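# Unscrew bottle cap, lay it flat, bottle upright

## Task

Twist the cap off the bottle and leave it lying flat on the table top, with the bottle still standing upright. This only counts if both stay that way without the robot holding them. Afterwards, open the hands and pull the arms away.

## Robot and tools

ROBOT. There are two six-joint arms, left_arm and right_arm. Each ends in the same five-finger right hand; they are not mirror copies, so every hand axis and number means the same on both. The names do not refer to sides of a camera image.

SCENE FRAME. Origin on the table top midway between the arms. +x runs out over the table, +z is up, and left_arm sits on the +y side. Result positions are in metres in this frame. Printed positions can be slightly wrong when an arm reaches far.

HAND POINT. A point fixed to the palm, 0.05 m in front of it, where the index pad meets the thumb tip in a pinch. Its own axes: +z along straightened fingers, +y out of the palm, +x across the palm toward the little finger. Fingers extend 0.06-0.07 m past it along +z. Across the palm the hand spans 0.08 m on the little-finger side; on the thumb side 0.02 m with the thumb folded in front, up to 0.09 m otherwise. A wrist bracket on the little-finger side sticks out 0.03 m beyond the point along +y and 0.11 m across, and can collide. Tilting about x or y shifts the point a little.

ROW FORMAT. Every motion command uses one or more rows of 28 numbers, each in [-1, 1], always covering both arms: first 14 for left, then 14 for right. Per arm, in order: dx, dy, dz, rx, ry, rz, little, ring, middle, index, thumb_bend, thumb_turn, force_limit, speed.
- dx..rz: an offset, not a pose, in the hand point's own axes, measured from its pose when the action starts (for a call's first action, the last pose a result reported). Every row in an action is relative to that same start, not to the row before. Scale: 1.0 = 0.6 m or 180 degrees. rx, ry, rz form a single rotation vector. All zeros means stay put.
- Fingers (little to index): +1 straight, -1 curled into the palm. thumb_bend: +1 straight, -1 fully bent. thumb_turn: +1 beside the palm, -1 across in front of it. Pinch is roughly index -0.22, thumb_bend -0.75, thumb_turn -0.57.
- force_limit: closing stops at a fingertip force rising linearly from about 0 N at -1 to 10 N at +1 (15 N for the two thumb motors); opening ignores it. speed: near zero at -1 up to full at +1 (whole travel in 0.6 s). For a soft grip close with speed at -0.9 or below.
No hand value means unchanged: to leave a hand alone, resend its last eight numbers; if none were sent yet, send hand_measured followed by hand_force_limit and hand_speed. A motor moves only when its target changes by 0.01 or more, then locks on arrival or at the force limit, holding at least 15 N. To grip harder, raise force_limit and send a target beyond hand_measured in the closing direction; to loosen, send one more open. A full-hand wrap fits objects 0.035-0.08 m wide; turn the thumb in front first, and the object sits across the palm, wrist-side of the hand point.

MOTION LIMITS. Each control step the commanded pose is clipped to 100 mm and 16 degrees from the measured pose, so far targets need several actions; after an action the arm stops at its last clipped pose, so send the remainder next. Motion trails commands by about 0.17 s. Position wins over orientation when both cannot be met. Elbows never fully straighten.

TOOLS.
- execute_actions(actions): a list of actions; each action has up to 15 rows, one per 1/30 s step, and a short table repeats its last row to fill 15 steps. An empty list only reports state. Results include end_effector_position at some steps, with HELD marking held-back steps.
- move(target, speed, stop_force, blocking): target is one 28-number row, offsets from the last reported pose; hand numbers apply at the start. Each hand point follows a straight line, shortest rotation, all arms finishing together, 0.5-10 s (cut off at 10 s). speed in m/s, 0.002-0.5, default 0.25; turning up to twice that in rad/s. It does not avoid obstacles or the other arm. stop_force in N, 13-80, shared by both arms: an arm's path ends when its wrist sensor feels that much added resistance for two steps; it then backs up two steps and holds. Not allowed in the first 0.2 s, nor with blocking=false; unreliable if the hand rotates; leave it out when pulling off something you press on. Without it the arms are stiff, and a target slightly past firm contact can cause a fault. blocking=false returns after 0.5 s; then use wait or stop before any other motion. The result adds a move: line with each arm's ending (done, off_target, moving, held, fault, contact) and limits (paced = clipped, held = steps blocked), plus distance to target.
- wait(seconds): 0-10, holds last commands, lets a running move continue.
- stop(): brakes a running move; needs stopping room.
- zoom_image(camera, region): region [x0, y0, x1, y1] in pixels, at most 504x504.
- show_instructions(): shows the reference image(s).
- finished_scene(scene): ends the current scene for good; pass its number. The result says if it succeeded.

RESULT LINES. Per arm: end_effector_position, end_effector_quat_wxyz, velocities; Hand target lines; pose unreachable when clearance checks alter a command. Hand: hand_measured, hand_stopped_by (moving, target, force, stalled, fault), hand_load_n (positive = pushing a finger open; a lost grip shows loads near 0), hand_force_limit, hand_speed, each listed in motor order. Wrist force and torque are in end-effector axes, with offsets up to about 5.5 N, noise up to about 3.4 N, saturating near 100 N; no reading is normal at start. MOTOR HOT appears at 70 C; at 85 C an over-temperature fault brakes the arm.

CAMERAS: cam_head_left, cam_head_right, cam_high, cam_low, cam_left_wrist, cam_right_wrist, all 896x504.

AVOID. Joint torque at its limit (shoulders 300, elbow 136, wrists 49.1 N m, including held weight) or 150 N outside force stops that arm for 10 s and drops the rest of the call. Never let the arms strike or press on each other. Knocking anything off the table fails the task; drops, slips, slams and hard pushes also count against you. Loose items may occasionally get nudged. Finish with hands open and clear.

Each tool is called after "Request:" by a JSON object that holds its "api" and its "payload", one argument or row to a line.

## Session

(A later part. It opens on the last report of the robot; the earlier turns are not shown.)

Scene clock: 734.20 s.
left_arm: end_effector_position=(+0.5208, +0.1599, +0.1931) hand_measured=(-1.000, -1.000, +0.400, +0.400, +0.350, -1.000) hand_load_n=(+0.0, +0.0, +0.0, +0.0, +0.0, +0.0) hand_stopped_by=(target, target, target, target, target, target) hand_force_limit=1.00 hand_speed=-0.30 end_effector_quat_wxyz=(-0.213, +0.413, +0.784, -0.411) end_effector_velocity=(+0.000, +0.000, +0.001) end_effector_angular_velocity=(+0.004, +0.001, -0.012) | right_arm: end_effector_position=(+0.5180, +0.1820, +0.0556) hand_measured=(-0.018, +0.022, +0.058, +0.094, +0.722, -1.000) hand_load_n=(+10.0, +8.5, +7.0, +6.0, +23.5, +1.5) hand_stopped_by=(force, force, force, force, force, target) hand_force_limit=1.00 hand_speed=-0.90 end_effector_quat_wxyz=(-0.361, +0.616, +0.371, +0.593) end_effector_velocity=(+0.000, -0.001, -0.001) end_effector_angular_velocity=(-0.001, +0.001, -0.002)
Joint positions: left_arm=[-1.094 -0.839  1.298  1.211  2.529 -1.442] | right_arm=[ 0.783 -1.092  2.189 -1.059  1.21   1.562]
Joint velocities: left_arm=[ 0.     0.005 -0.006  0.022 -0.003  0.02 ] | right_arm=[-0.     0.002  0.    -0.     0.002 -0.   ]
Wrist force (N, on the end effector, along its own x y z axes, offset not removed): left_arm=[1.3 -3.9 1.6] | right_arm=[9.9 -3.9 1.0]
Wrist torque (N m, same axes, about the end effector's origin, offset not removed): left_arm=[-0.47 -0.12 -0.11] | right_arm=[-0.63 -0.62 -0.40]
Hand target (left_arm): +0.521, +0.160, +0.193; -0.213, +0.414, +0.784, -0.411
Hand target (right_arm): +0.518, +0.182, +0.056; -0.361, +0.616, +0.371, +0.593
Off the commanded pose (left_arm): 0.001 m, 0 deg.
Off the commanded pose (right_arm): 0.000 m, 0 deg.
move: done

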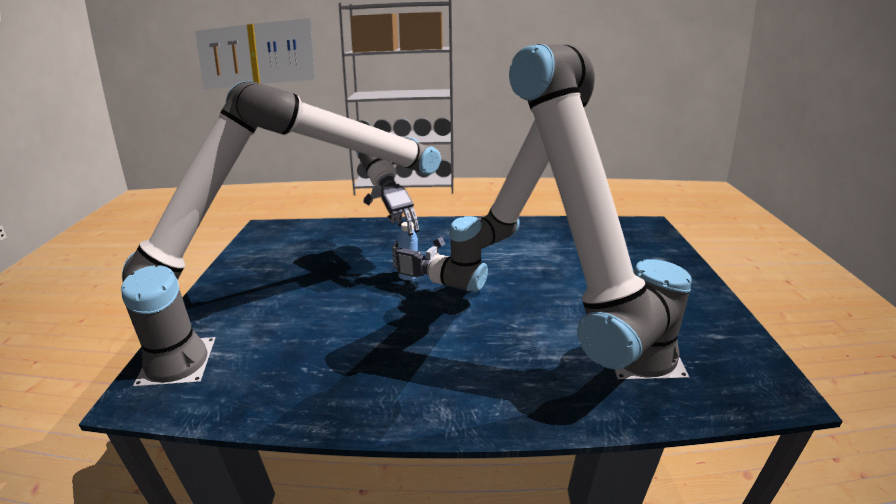

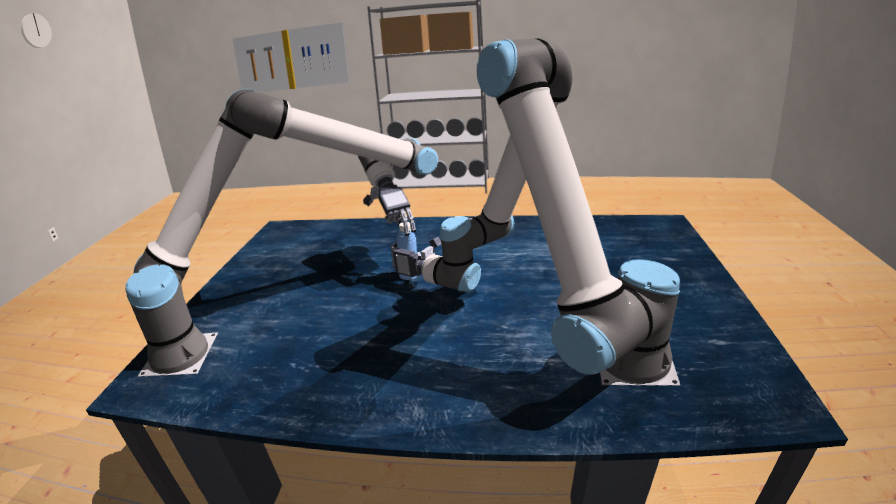

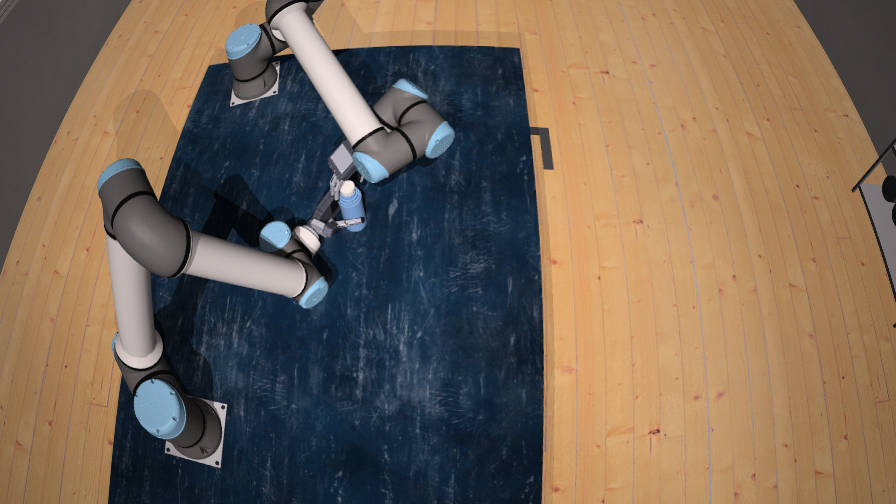

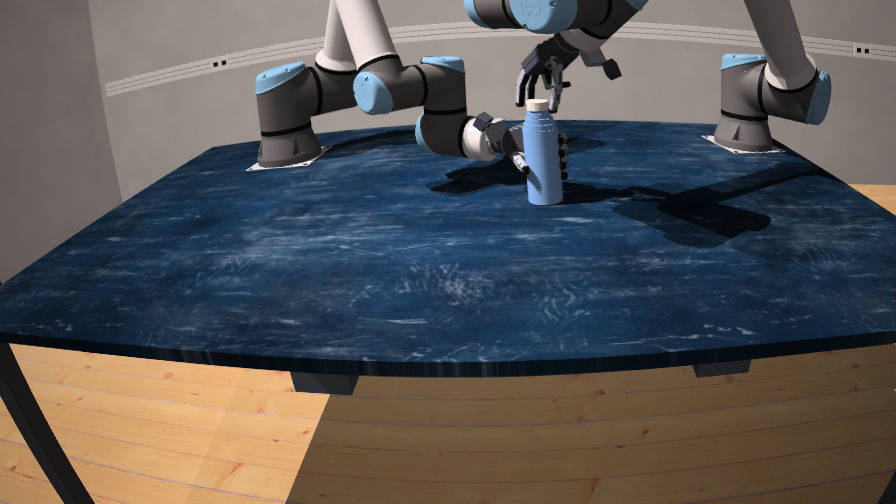

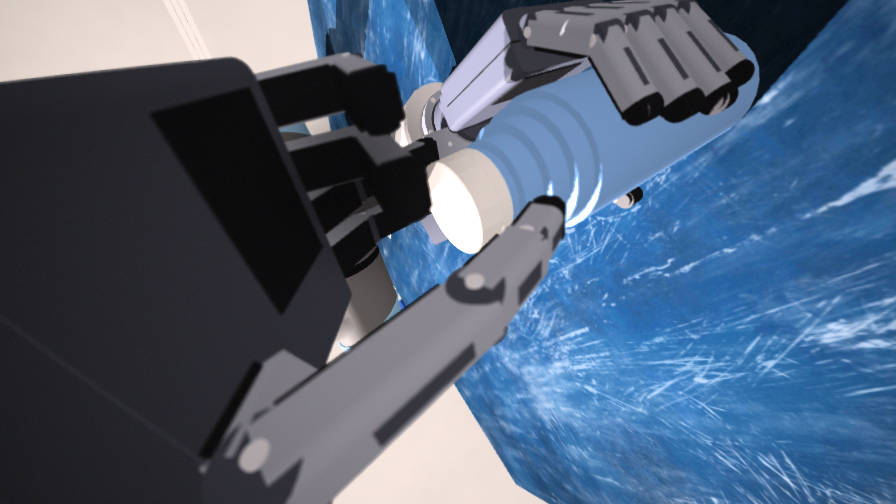

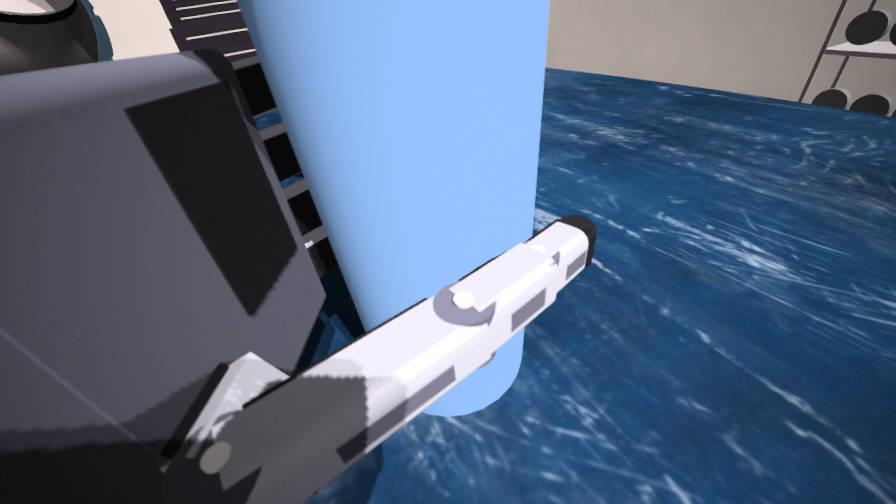

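Request:
{"api": "execute_actions", "payload": {
  "actions": [
    [[0.001,0,0,0,0,0,-1,-1,0.25,0.25,0.1,-1,-0.4,-0.6, 0,0,0,0,0,0,-0.9,-0.9,-0.9,-0.9,0.15,-1,1,-0.9]],
    [[0.001,0,0,0,0,0,-1,-1,-0.3,-0.3,-0.4,-1,-0.4,-0.6, 0,0,0,0,0,0,-0.9,-0.9,-0.9,-0.9,0.15,-1,1,-0.9]],
    [[0,0,0,0,0,0,-1,-1,-0.4,-0.4,-0.6,-1,1,-0.85, 0,0,0,0,0,0,-0.9,-0.9,-0.9,-0.9,0.15,-1,1,-0.9]],
    [[0,0,0,0,0,0,-1,-1,-0.4,-0.4,-0.6,-1,1,-0.85, 0,0,0,0,0,0,-0.9,-0.9,-0.9,-0.9,0.15,-1,1,-0.9]],
    [[0,-0.0055,-0.0038,0,0,0,-1,-1,-0.4,-0.4,-0.6,-1,1,-0.85, 0,0,0,0,0,0,-0.9,-0.9,-0.9,-0.9,0.15,-1,1,-0.9]]
  ]
}}

Request:
{"api": "zoom_image", "payload": {
  "camera": "cam_low",
  "region": [470,60,620,190]
}}

Scene clock: 746.27 s.
left_arm: end_effector_position=(+0.5201, +0.1609, +0.1970) hand_measured=(-1.000, -1.000, +0.150, +0.152, -0.122, -1.000) hand_load_n=(+0.0, +0.0, +11.0, +12.5, +14.0, +2.5) hand_stopped_by=(target, target, force, force, force, target) hand_force_limit=1.00 hand_speed=-0.85 end_effector_quat_wxyz=(-0.213, +0.413, +0.784, -0.411) end_effector_velocity=(-0.000, -0.000, -0.000) end_effector_angular_velocity=(+0.000, +0.001, -0.000) | right_arm: end_effector_position=(+0.5180, +0.1820, +0.0556) hand_measured=(-0.018, +0.022, +0.058, +0.094, +0.722, -1.000) hand_load_n=(+13.5, +10.5, +7.0, +5.5, +22.0, +1.0) hand_stopped_by=(force, force, force, force, force, target) hand_force_limit=1.00 hand_speed=-0.90 end_effector_quat_wxyz=(-0.361, +0.616, +0.371, +0.593) end_effector_velocity=(-0.000, +0.000, -0.000) end_effector_angular_velocity=(-0.000, +0.000, +0.000)
Joint positions: left_arm=[-1.094 -0.844  1.299  1.215  2.529 -1.442] | right_arm=[ 0.783 -1.092  2.189 -1.059  1.21   1.562]
Joint velocities: left_arm=[-0.  0.  0.  0.  0.  0.] | right_arm=[ 0.     0.001 -0.    -0.    -0.    -0.   ]
Wrist force (N, on the end effector, along its own x y z axes, offset not removed): left_arm=[-3.4 -2.6 4.8] | right_arm=[0.5 -4.8 10.0]
Wrist torque (N m, same axes, about the end effector's origin, offset not removed): left_arm=[0.19 -0.31 0.32] | right_arm=[-0.68 -0.60 -0.45]
Hand target (left_arm): +0.520, +0.161, +0.197; -0.213, +0.413, +0.784, -0.411
Hand target (right_arm): +0.518, +0.182, +0.056; -0.361, +0.616, +0.371, +0.593
Off the commanded pose (left_arm): 0.000 m, 0 deg.
Off the commanded pose (right_arm): 0.000 m, 0 deg.
Step readings (end_effector_position; steps 1 to 15: 1st action; 16 to 30: 2nd action; 31 to 45: 3rd action; 46 to 60: 4th action; 61 to 75: 5th action):
0: left_arm (+0.5208, +0.1600, +0.1931) | right_arm (+0.5180, +0.1820, +0.0556)
1: left_arm (+0.5208, +0.1600, +0.1931) | right_arm (+0.5180, +0.1820, +0.0556)
2: left_arm (+0.5208, +0.1600, +0.1931) | right_arm (+0.5180, +0.1820, +0.0556)
4: left_arm (+0.5207, +0.1602, +0.1930) | right_arm (+0.5180, +0.1820, +0.0556)
8: left_arm (+0.5206, +0.1604, +0.1930) | right_arm (+0.5180, +0.1820, +0.0556)
15: left_arm (+0.5205, +0.1604, +0.1930) | right_arm (+0.5180, +0.1820, +0.0556)
16: left_arm (+0.5205, +0.1604, +0.1931) | right_arm (+0.5180, +0.1820, +0.0556)
17: left_arm (+0.5204, +0.1605, +0.1931) | right_arm (+0.5180, +0.1820, +0.0556)
19: left_arm (+0.5203, +0.1607, +0.1931) | right_arm (+0.5180, +0.1820, +0.0556)
23: left_arm (+0.5202, +0.1608, +0.1931) | right_arm (+0.5180, +0.1820, +0.0556)
30: left_arm (+0.5201, +0.1609, +0.1931) | right_arm (+0.5180, +0.1820, +0.0556)
31: left_arm (+0.5201, +0.1609, +0.1931) | right_arm (+0.5180, +0.1820, +0.0556)
32: left_arm (+0.5201, +0.1609, +0.1931) | right_arm (+0.5180, +0.1820, +0.0556)
34: left_arm (+0.5201, +0.1609, +0.1931) | right_arm (+0.5180, +0.1820, +0.0556)
38: left_arm (+0.5201, +0.1609, +0.1931) | right_arm (+0.5180, +0.1820, +0.0556)
45: left_arm (+0.5201, +0.1609, +0.1931) | right_arm (+0.5180, +0.1820, +0.0556)
46: left_arm (+0.5201, +0.1609, +0.1931) | right_arm (+0.5180, +0.1820, +0.0556)
47: left_arm (+0.5201, +0.1609, +0.1931) | right_arm (+0.5180, +0.1820, +0.0556)
49: left_arm (+0.5201, +0.1609, +0.1931) | right_arm (+0.5180, +0.1820, +0.0556)
53: left_arm (+0.5201, +0.1609, +0.1931) | right_arm (+0.5180, +0.1820, +0.0556)
60: left_arm (+0.5201, +0.1609, +0.1931) | right_arm (+0.5180, +0.1820, +0.0556)
61: left_arm (+0.5201, +0.1609, +0.1931) | right_arm (+0.5180, +0.1820, +0.0556)
62: left_arm (+0.5201, +0.1609, +0.1936) | right_arm (+0.5180, +0.1820, +0.0556)
64: left_arm (+0.5201, +0.1609, +0.1950) | right_arm (+0.5180, +0.1820, +0.0556)
68: left_arm (+0.5201, +0.1609, +0.1965) | right_arm (+0.5180, +0.1820, +0.0556)
75: end_effector_position above

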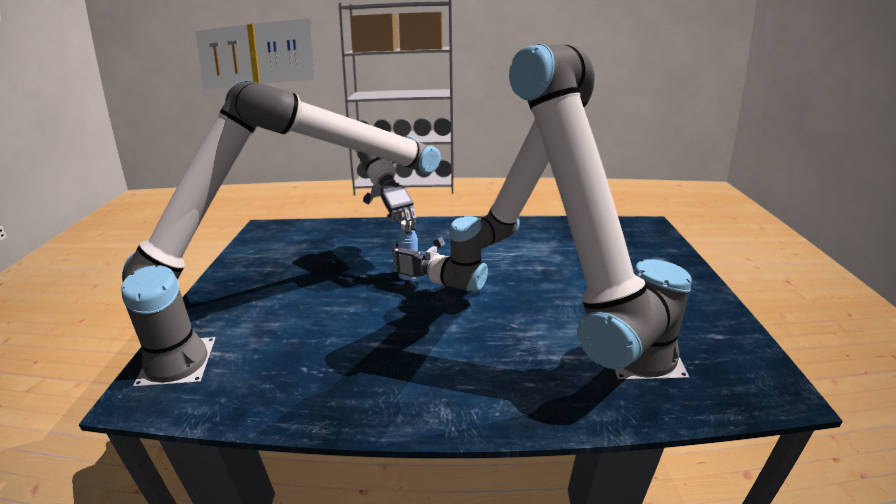

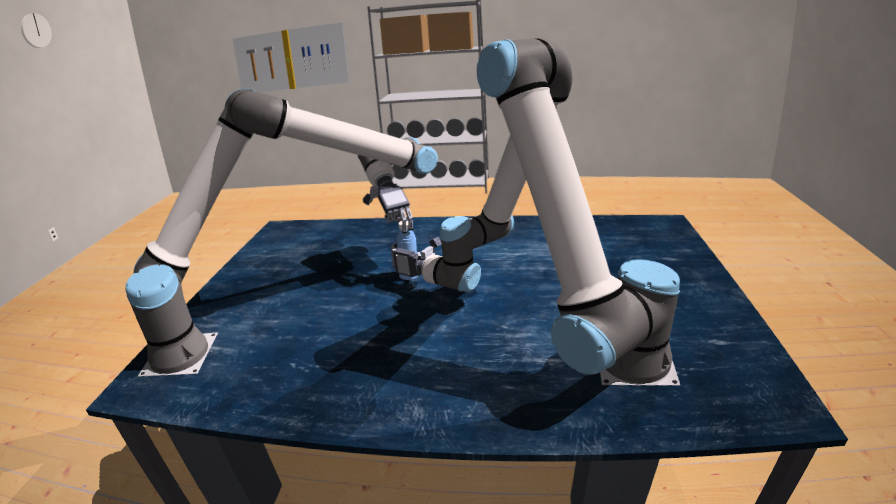

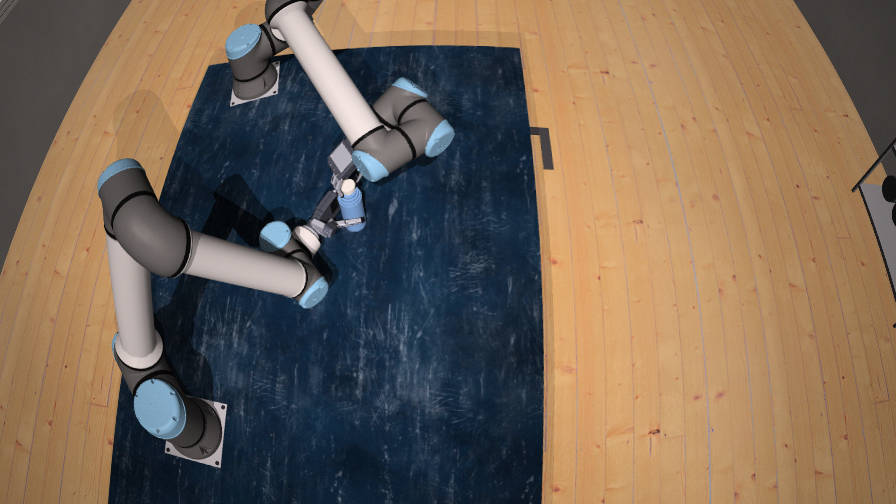

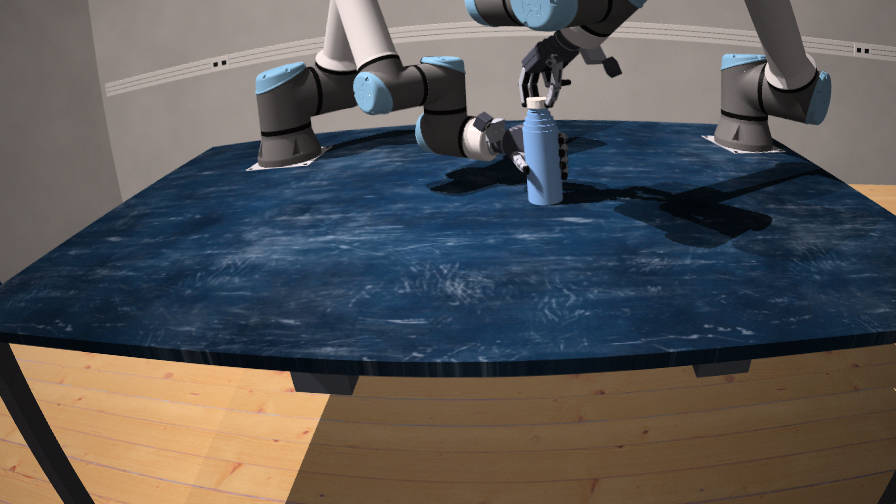

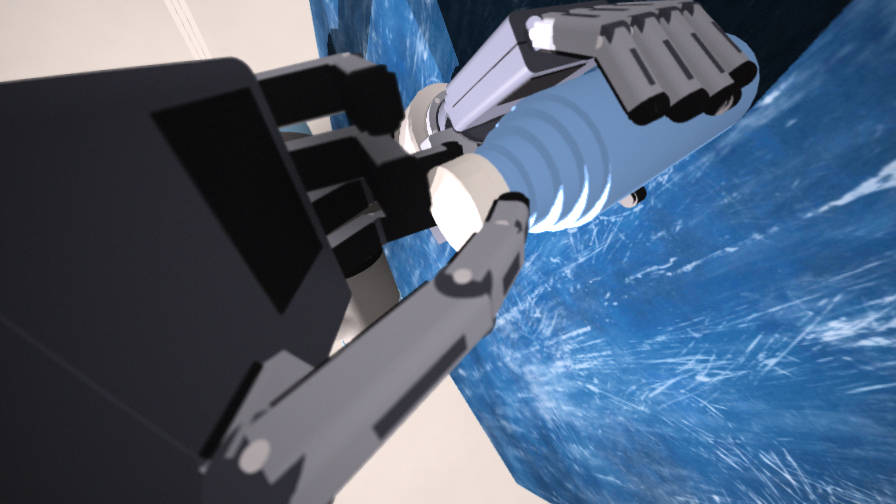

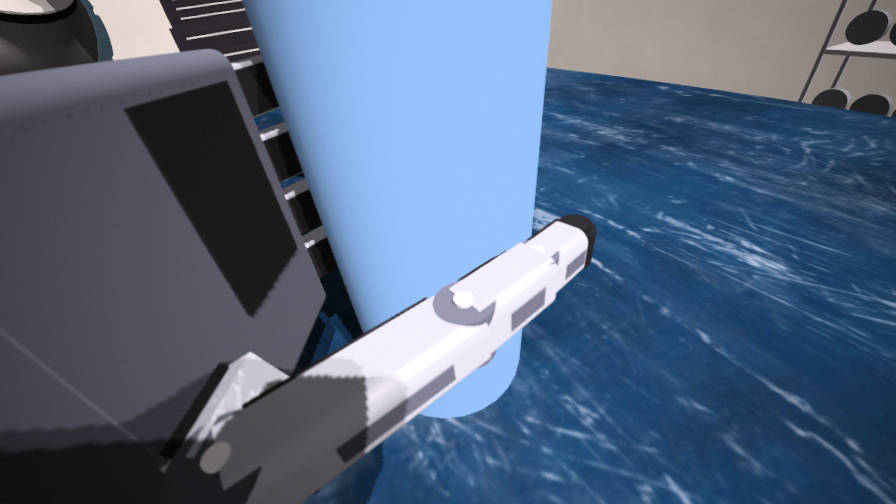

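Region (470, 60, 620, 190) of cam_low's 896x504 image, scaled by 3.360, with more detail than that image has; it fills the top 437 rows of this view, and the rest is white.

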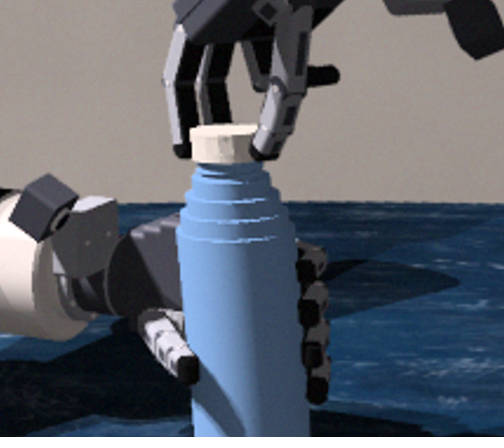

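Request:
{"api": "move", "payload": {
  "target": [0,-0.041,-0.029,0,0,0,-1,-1,-0.4,-0.4,-0.6,-1,1,-0.85, 0,0,0,0,0,0,-0.9,-0.9,-0.9,-0.9,0.15,-1,1,-0.9],
  "speed": 0.05
}}

Request:
{"api": "zoom_image", "payload": {
  "camera": "cam_low",
  "region": [470,60,620,210]
}}

Scene clock: 751.53 s.
left_arm: end_effector_position=(+0.5202, +0.1612, +0.2269) hand_measured=(-1.000, -1.000, +0.150, +0.152, -0.122, -1.000) hand_load_n=(+0.0, +0.0, +9.0, +10.0, +16.0, +1.0) hand_stopped_by=(target, target, force, force, force, target) hand_force_limit=1.00 hand_speed=-0.85 end_effector_quat_wxyz=(-0.213, +0.413, +0.784, -0.411) end_effector_velocity=(-0.000, +0.000, +0.002) end_effector_angular_velocity=(+0.000, +0.002, +0.000) | right_arm: end_effector_position=(+0.5180, +0.1820, +0.0556) hand_measured=(-0.018, +0.022, +0.058, +0.094, +0.722, -1.000) hand_load_n=(+11.5, +9.0, +6.0, +5.5, +22.5, +2.0) hand_stopped_by=(force, force, force, force, force, target) hand_force_limit=1.00 hand_speed=-0.90 end_effector_quat_wxyz=(-0.361, +0.616, +0.371, +0.593) end_effector_velocity=(+0.000, +0.000, +0.001) end_effector_angular_velocity=(+0.001, -0.001, +0.000)
Joint positions: left_arm=[-1.094 -0.865  1.28   1.257  2.529 -1.442] | right_arm=[ 0.783 -1.092  2.189 -1.059  1.21   1.562]
Joint velocities: left_arm=[ 0.    -0.001 -0.001  0.003  0.001 -0.   ] | right_arm=[ 0.    -0.001  0.    -0.001 -0.    -0.   ]
Wrist force (N, on the end effector, along its own x y z axes, offset not removed): left_arm=[1.5 -0.1 0.8] | right_arm=[12.1 0.7 -5.2]
Wrist torque (N m, same axes, about the end effector's origin, offset not removed): left_arm=[0.23 -0.36 0.15] | right_arm=[0.69 -0.54 -0.23]
Hand target (left_arm): +0.520, +0.161, +0.227; -0.213, +0.413, +0.784, -0.411
Hand target (right_arm): +0.518, +0.182, +0.056; -0.361, +0.616, +0.371, +0.593
Off the commanded pose (left_arm): 0.000 m, 0 deg.
Off the commanded pose (right_arm): 0.000 m, 0 deg.
move: done

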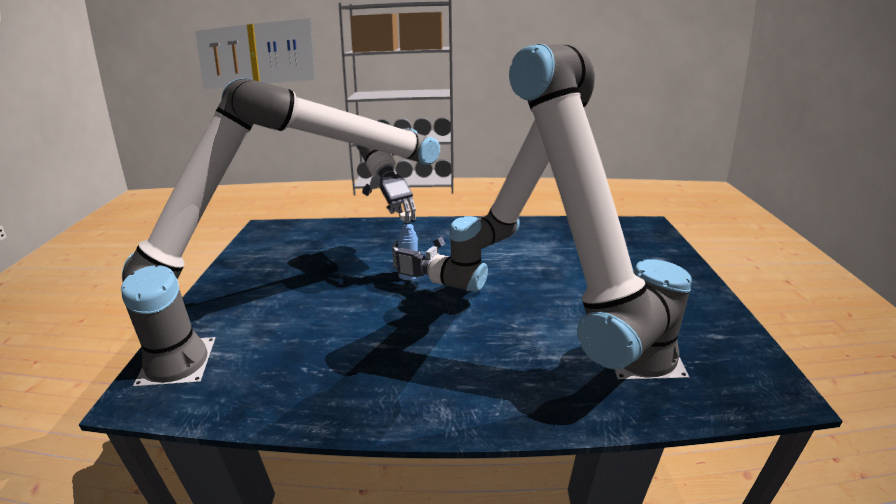

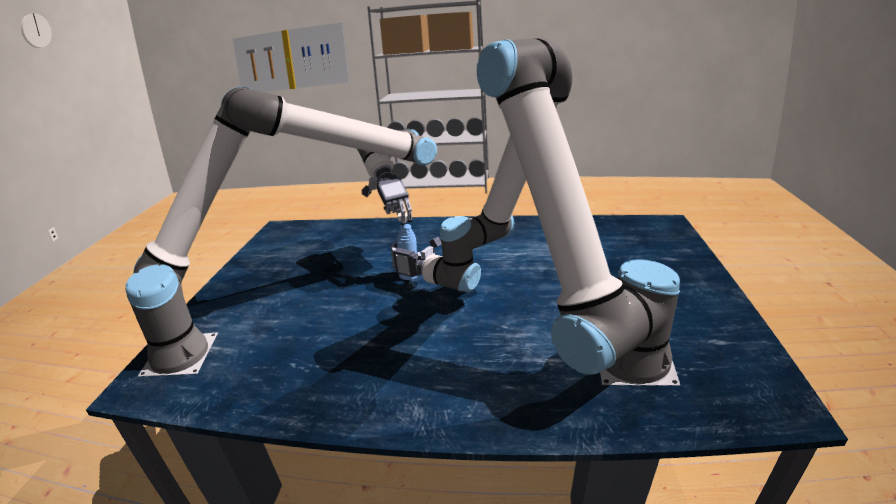

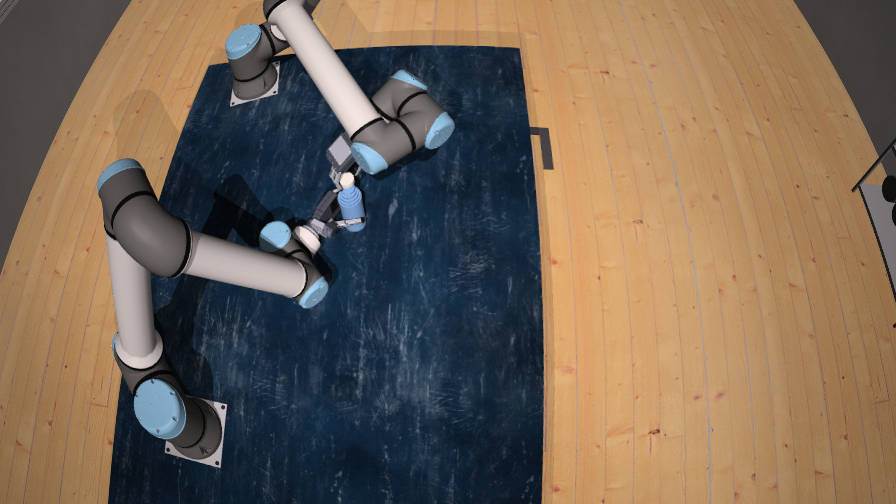

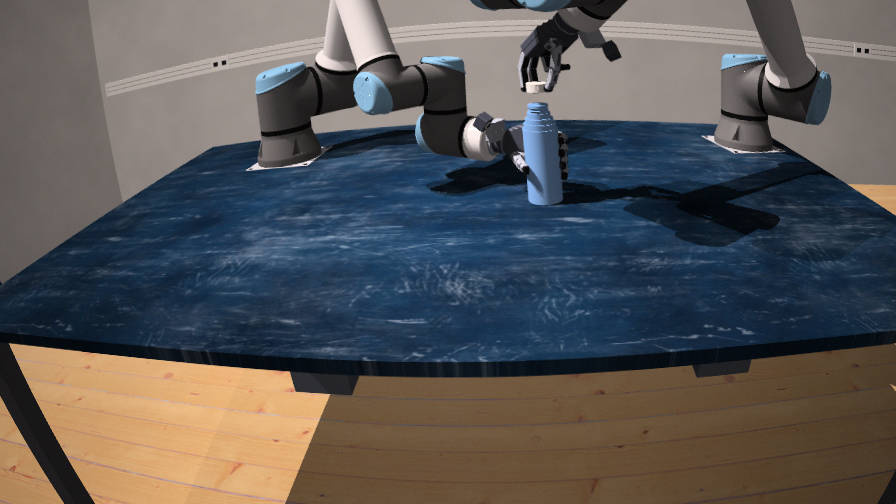

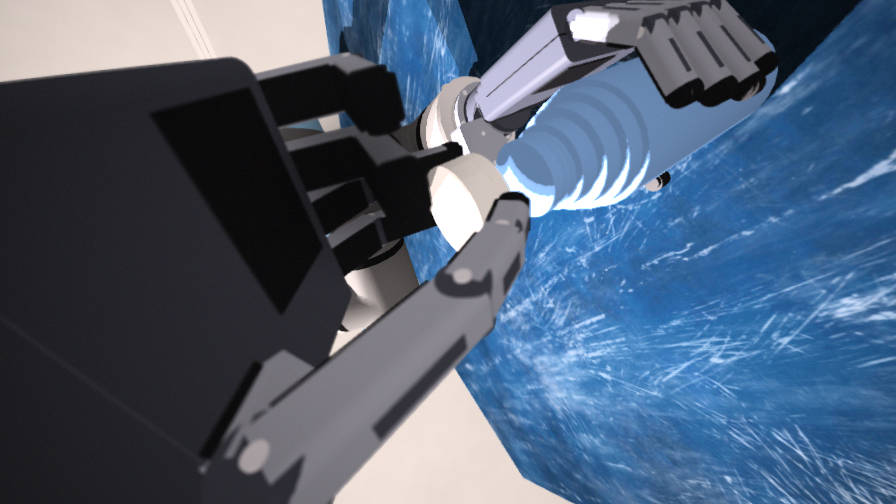

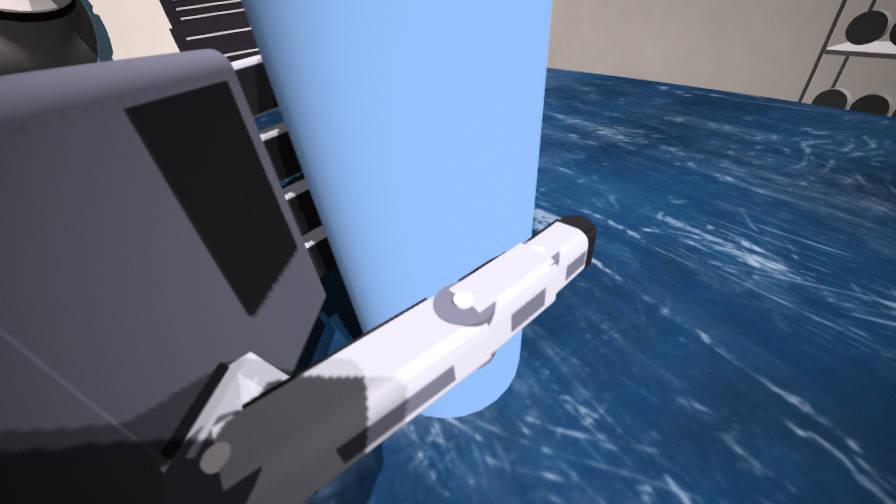

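Region (470, 60, 620, 210) of cam_low's 896x504 image, scaled by 3.360, with more detail than that image has.

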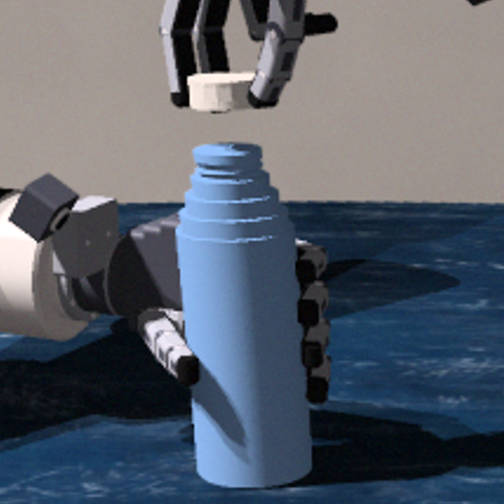

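Request:
{"api": "move", "payload": {
  "target": [0.2307,0.0928,-0.1325,0,-0.2733,-0.1913,-1,-1,-0.4,-0.4,-0.6,-1,1,-0.85, 0,0,0,0,0,0,-0.9,-0.9,-0.9,-0.9,0.15,-1,1,-0.9],
  "speed": 0.3
}}

Request:
{"api": "move", "payload": {
  "target": [0,0.260,0.182,0,0,0,-1,-1,-0.4,-0.4,-0.6,-1,1,-0.85, 0,0,0,0,0,0,-0.9,-0.9,-0.9,-0.9,0.15,-1,1,-0.9],
  "speed": 0.25
}}

Request:
{"api": "zoom_image", "payload": {
  "camera": "cam_low",
  "region": [560,90,720,230]
}}

Scene clock: 783.50 s.
left_arm: end_effector_position=(+0.5220, +0.3297, +0.2266) hand_measured=(-1.000, -1.000, +0.150, +0.152, -0.122, -1.000) hand_load_n=(+0.0, +0.0, +9.0, +10.0, +16.0, +1.0) hand_stopped_by=(target, target, force, force, force, target) hand_force_limit=1.00 hand_speed=-0.85 end_effector_quat_wxyz=(+0.019, -0.036, +0.885, -0.465) end_effector_velocity=(+0.000, +0.002, -0.000) end_effector_angular_velocity=(+0.000, -0.002, +0.013) | right_arm: end_effector_position=(+0.5180, +0.1820, +0.0556) hand_measured=(-0.018, +0.022, +0.058, +0.094, +0.722, -1.000) hand_load_n=(+11.5, +9.0, +6.0, +5.5, +22.5, +2.0) hand_stopped_by=(force, force, force, force, force, target) hand_force_limit=1.00 hand_speed=-0.90 end_effector_quat_wxyz=(-0.361, +0.616, +0.371, +0.593) end_effector_velocity=(+0.000, +0.000, -0.000) end_effector_angular_velocity=(-0.000, +0.000, +0.000)
Joint positions: left_arm=[-1.095 -1.425  1.911  0.208  2.051 -2.774] | right_arm=[ 0.783 -1.092  2.189 -1.059  1.21   1.562]
Joint velocities: left_arm=[-0.003 -0.006  0.006 -0.006 -0.013 -0.01 ] | right_arm=[ 0.     0.    -0.001  0.    -0.     0.   ]
Wrist force (N, on the end effector, along its own x y z axes, offset not removed): left_arm=[0.9 0.5 -0.5] | right_arm=[11.1 -2.4 -1.4]
Wrist torque (N m, same axes, about the end effector's origin, offset not removed): left_arm=[0.25 -0.01 0.10] | right_arm=[-0.01 -0.57 -0.17]
Hand target (left_arm): +0.522, +0.330, +0.227; +0.019, -0.036, +0.885, -0.465
Hand target (right_arm): +0.518, +0.182, +0.056; -0.361, +0.616, +0.371, +0.593
Off the commanded pose (left_arm): 0.001 m, 0 deg.
Off the commanded pose (right_arm): 0.000 m, 0 deg.
move: done

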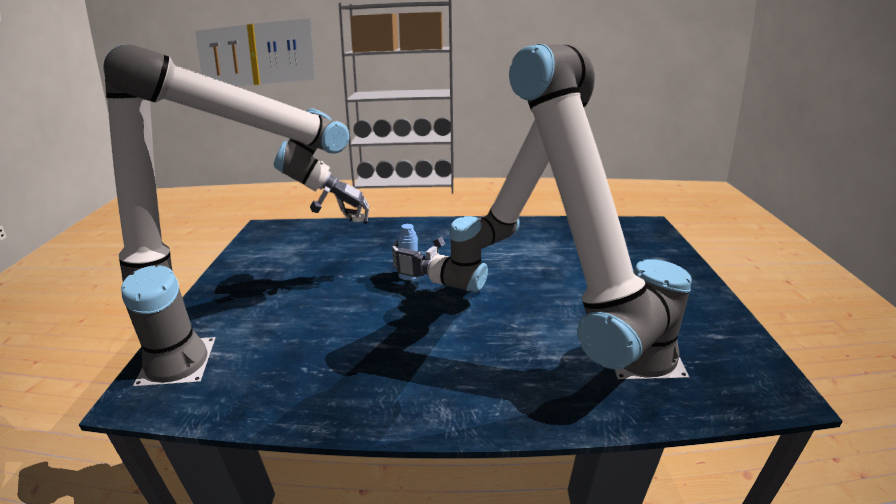

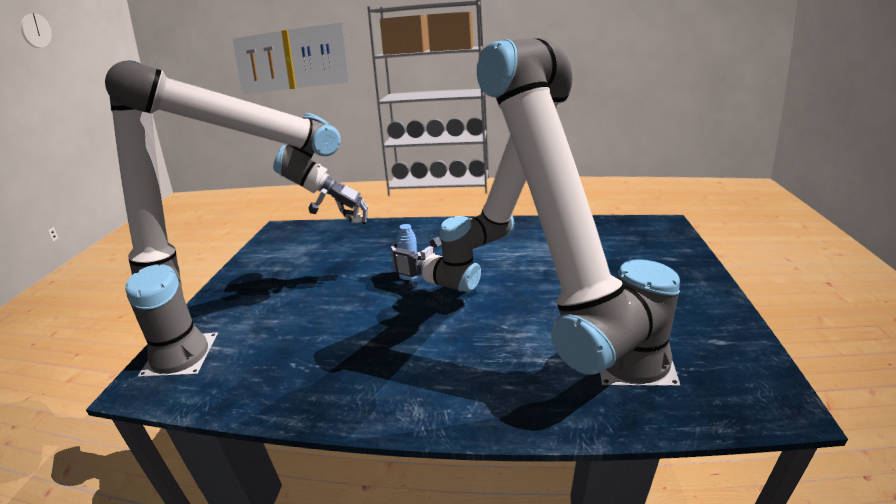

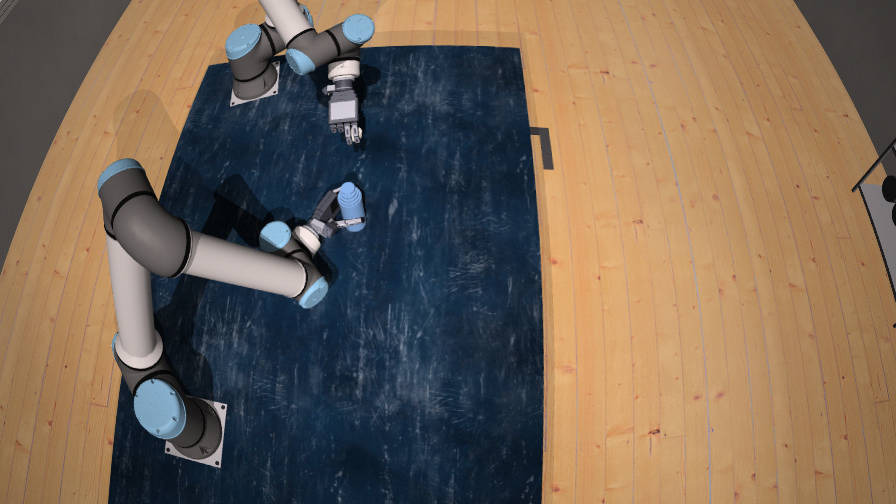

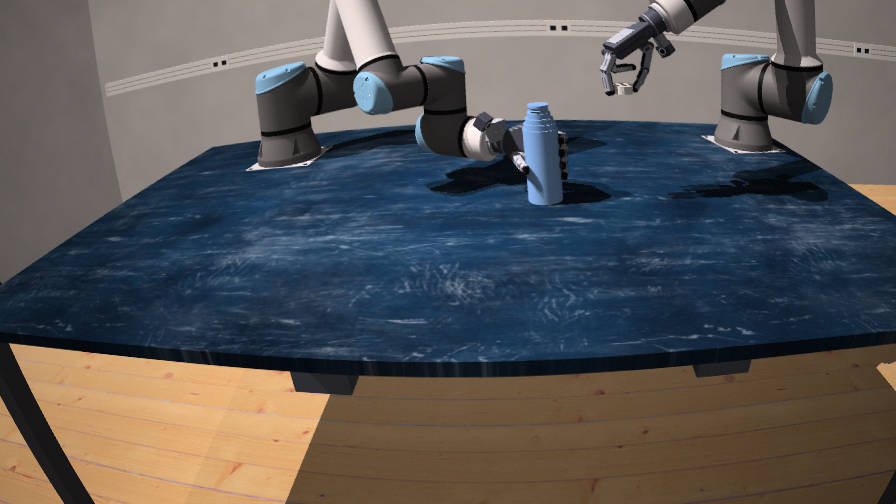

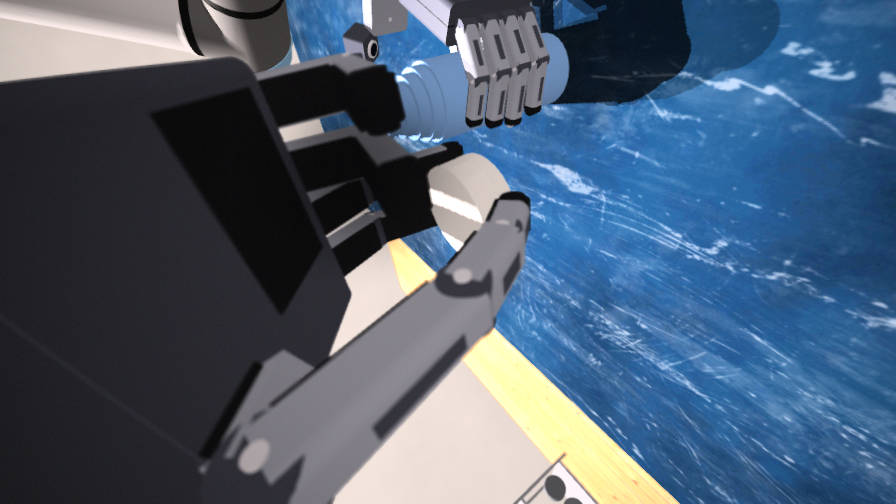

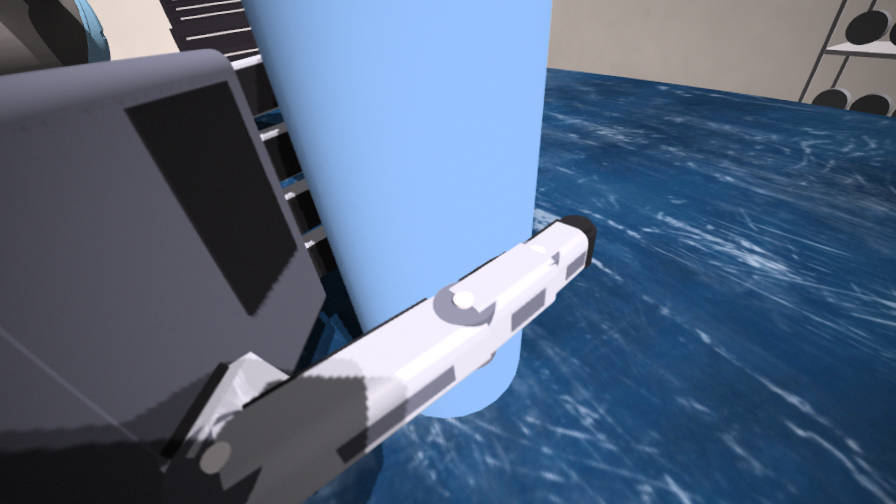

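Scene clock: 784.90 s.
left_arm: end_effector_position=(+0.5219, +0.3285, +0.0363) hand_measured=(-1.000, -1.000, +0.150, +0.152, -0.122, -1.000) hand_load_n=(+0.0, +0.0, +9.0, +10.0, +16.0, +1.0) hand_stopped_by=(target, target, force, force, force, target) hand_force_limit=1.00 hand_speed=-0.85 end_effector_quat_wxyz=(+0.019, -0.036, +0.885, -0.465) end_effector_velocity=(-0.000, -0.000, -0.002) end_effector_angular_velocity=(-0.000, -0.000, -0.000) | right_arm: end_effector_position=(+0.5180, +0.1820, +0.0556) hand_measured=(-0.018, +0.022, +0.058, +0.094, +0.722, -1.000) hand_load_n=(+11.5, +9.0, +6.0, +5.5, +22.5, +2.0) hand_stopped_by=(force, force, force, force, force, target) hand_force_limit=1.00 hand_speed=-0.90 end_effector_quat_wxyz=(-0.361, +0.616, +0.371, +0.593) end_effector_velocity=(-0.000, -0.000, -0.001) end_effector_angular_velocity=(-0.001, +0.001, -0.001)
Joint positions: left_arm=[-1.097 -1.215  2.054 -0.145  2.05  -2.775] | right_arm=[ 0.783 -1.092  2.189 -1.059  1.21   1.562]
Joint velocities: left_arm=[-0.     0.002  0.001 -0.004 -0.     0.   ] | right_arm=[ 0.     0.002 -0.    -0.     0.001 -0.   ]
Wrist force (N, on the end effector, along its own x y z axes, offset not removed): left_arm=[1.1 -1.8 -2.0] | right_arm=[13.3 -1.2 -2.1]
Wrist torque (N m, same axes, about the end effector's origin, offset not removed): left_arm=[-0.04 -0.22 0.00] | right_arm=[0.07 -1.02 -0.13]
Hand target (left_arm): +0.522, +0.328, +0.036; +0.019, -0.036, +0.885, -0.465
Hand target (right_arm): +0.518, +0.182, +0.056; -0.361, +0.616, +0.371, +0.593
Off the commanded pose (left_arm): 0.000 m, 0 deg.
Off the commanded pose (right_arm): 0.000 m, 0 deg.
move: done

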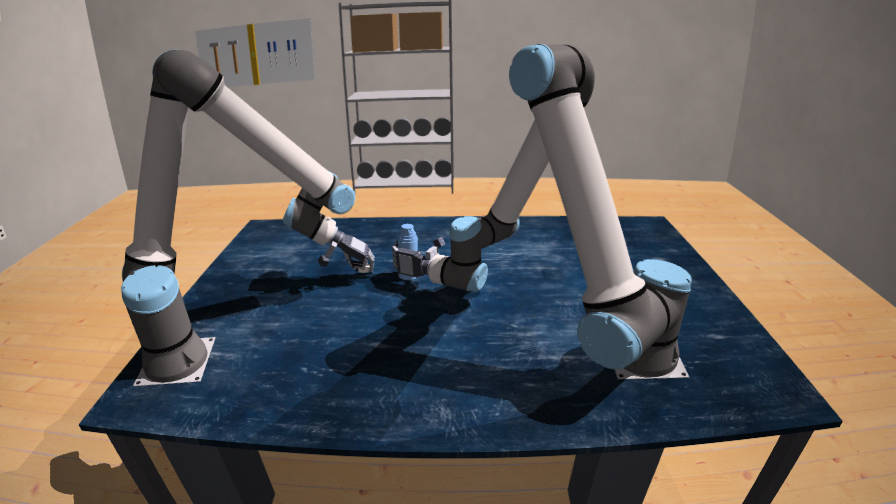

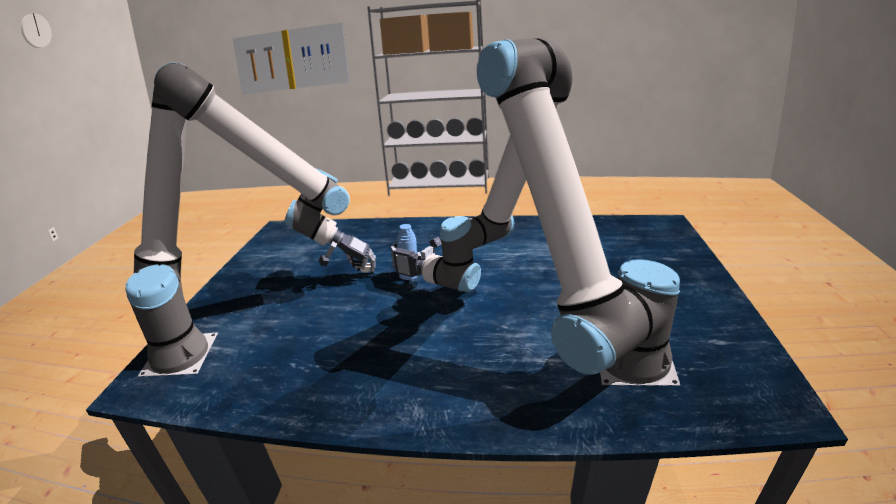

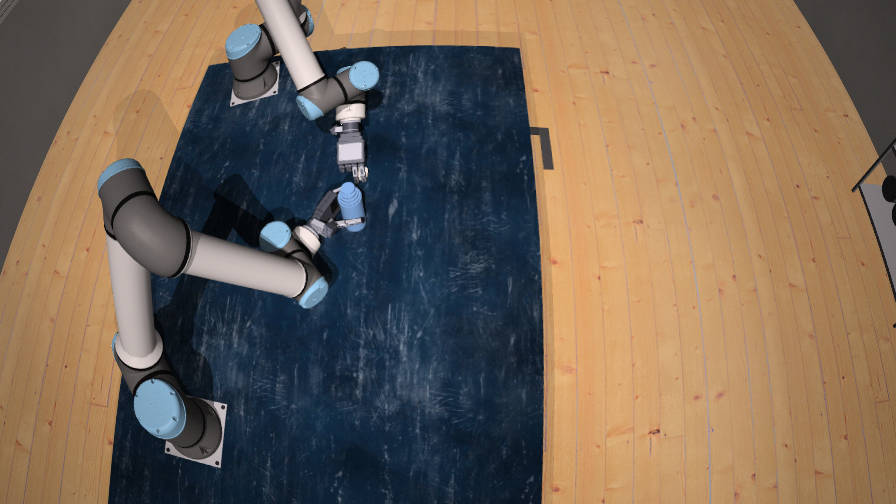

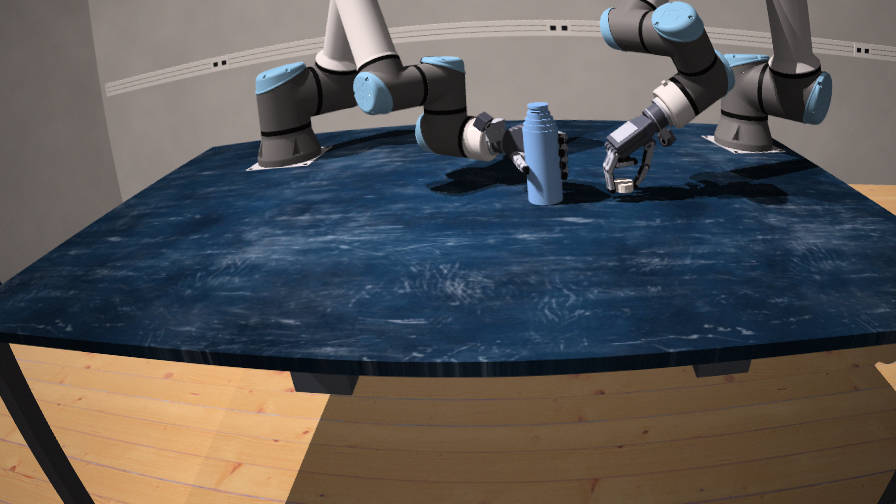

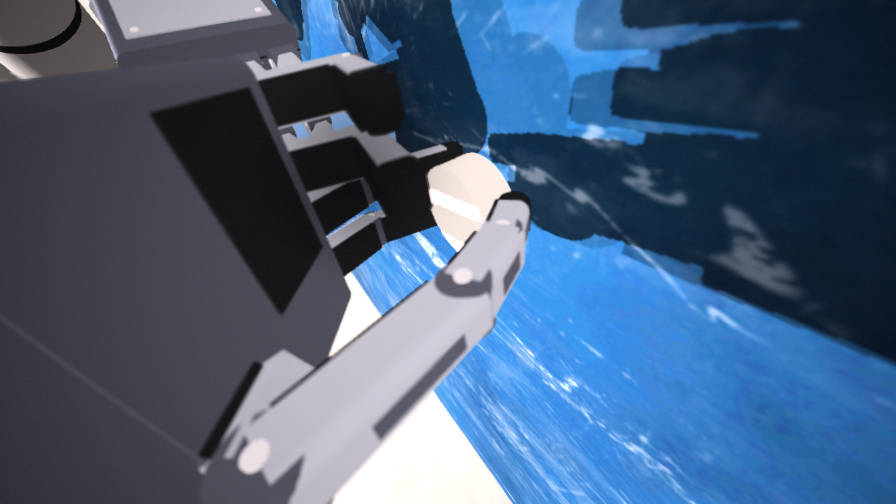

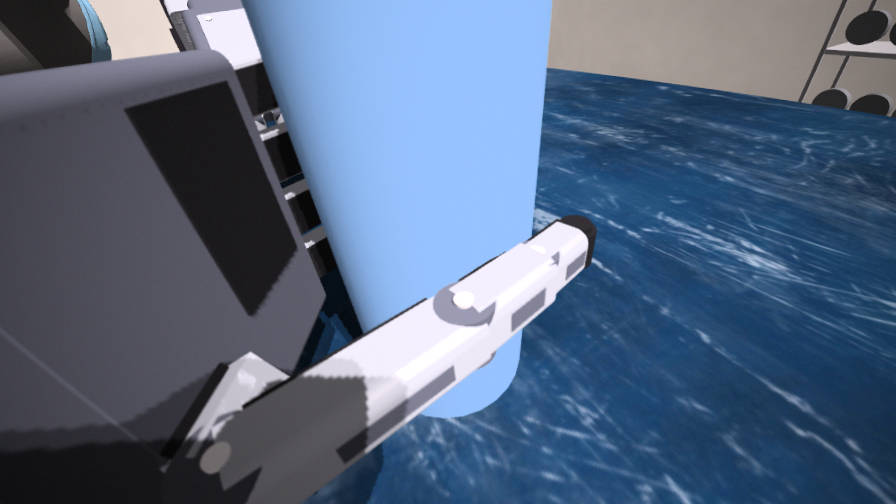

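Region (560, 90, 720, 230) of cam_low's 896x504 image, scaled by 3.150, with more detail than that image has; it fills the top 441 rows of this view, and the rest is white.

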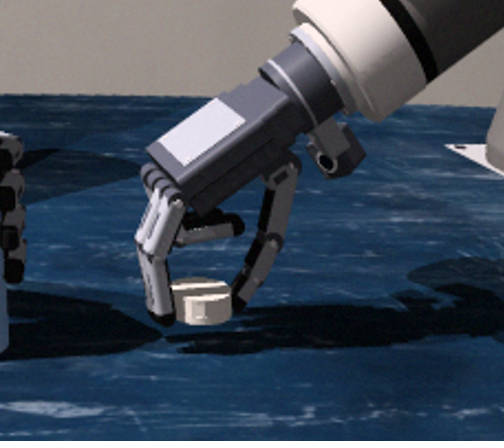

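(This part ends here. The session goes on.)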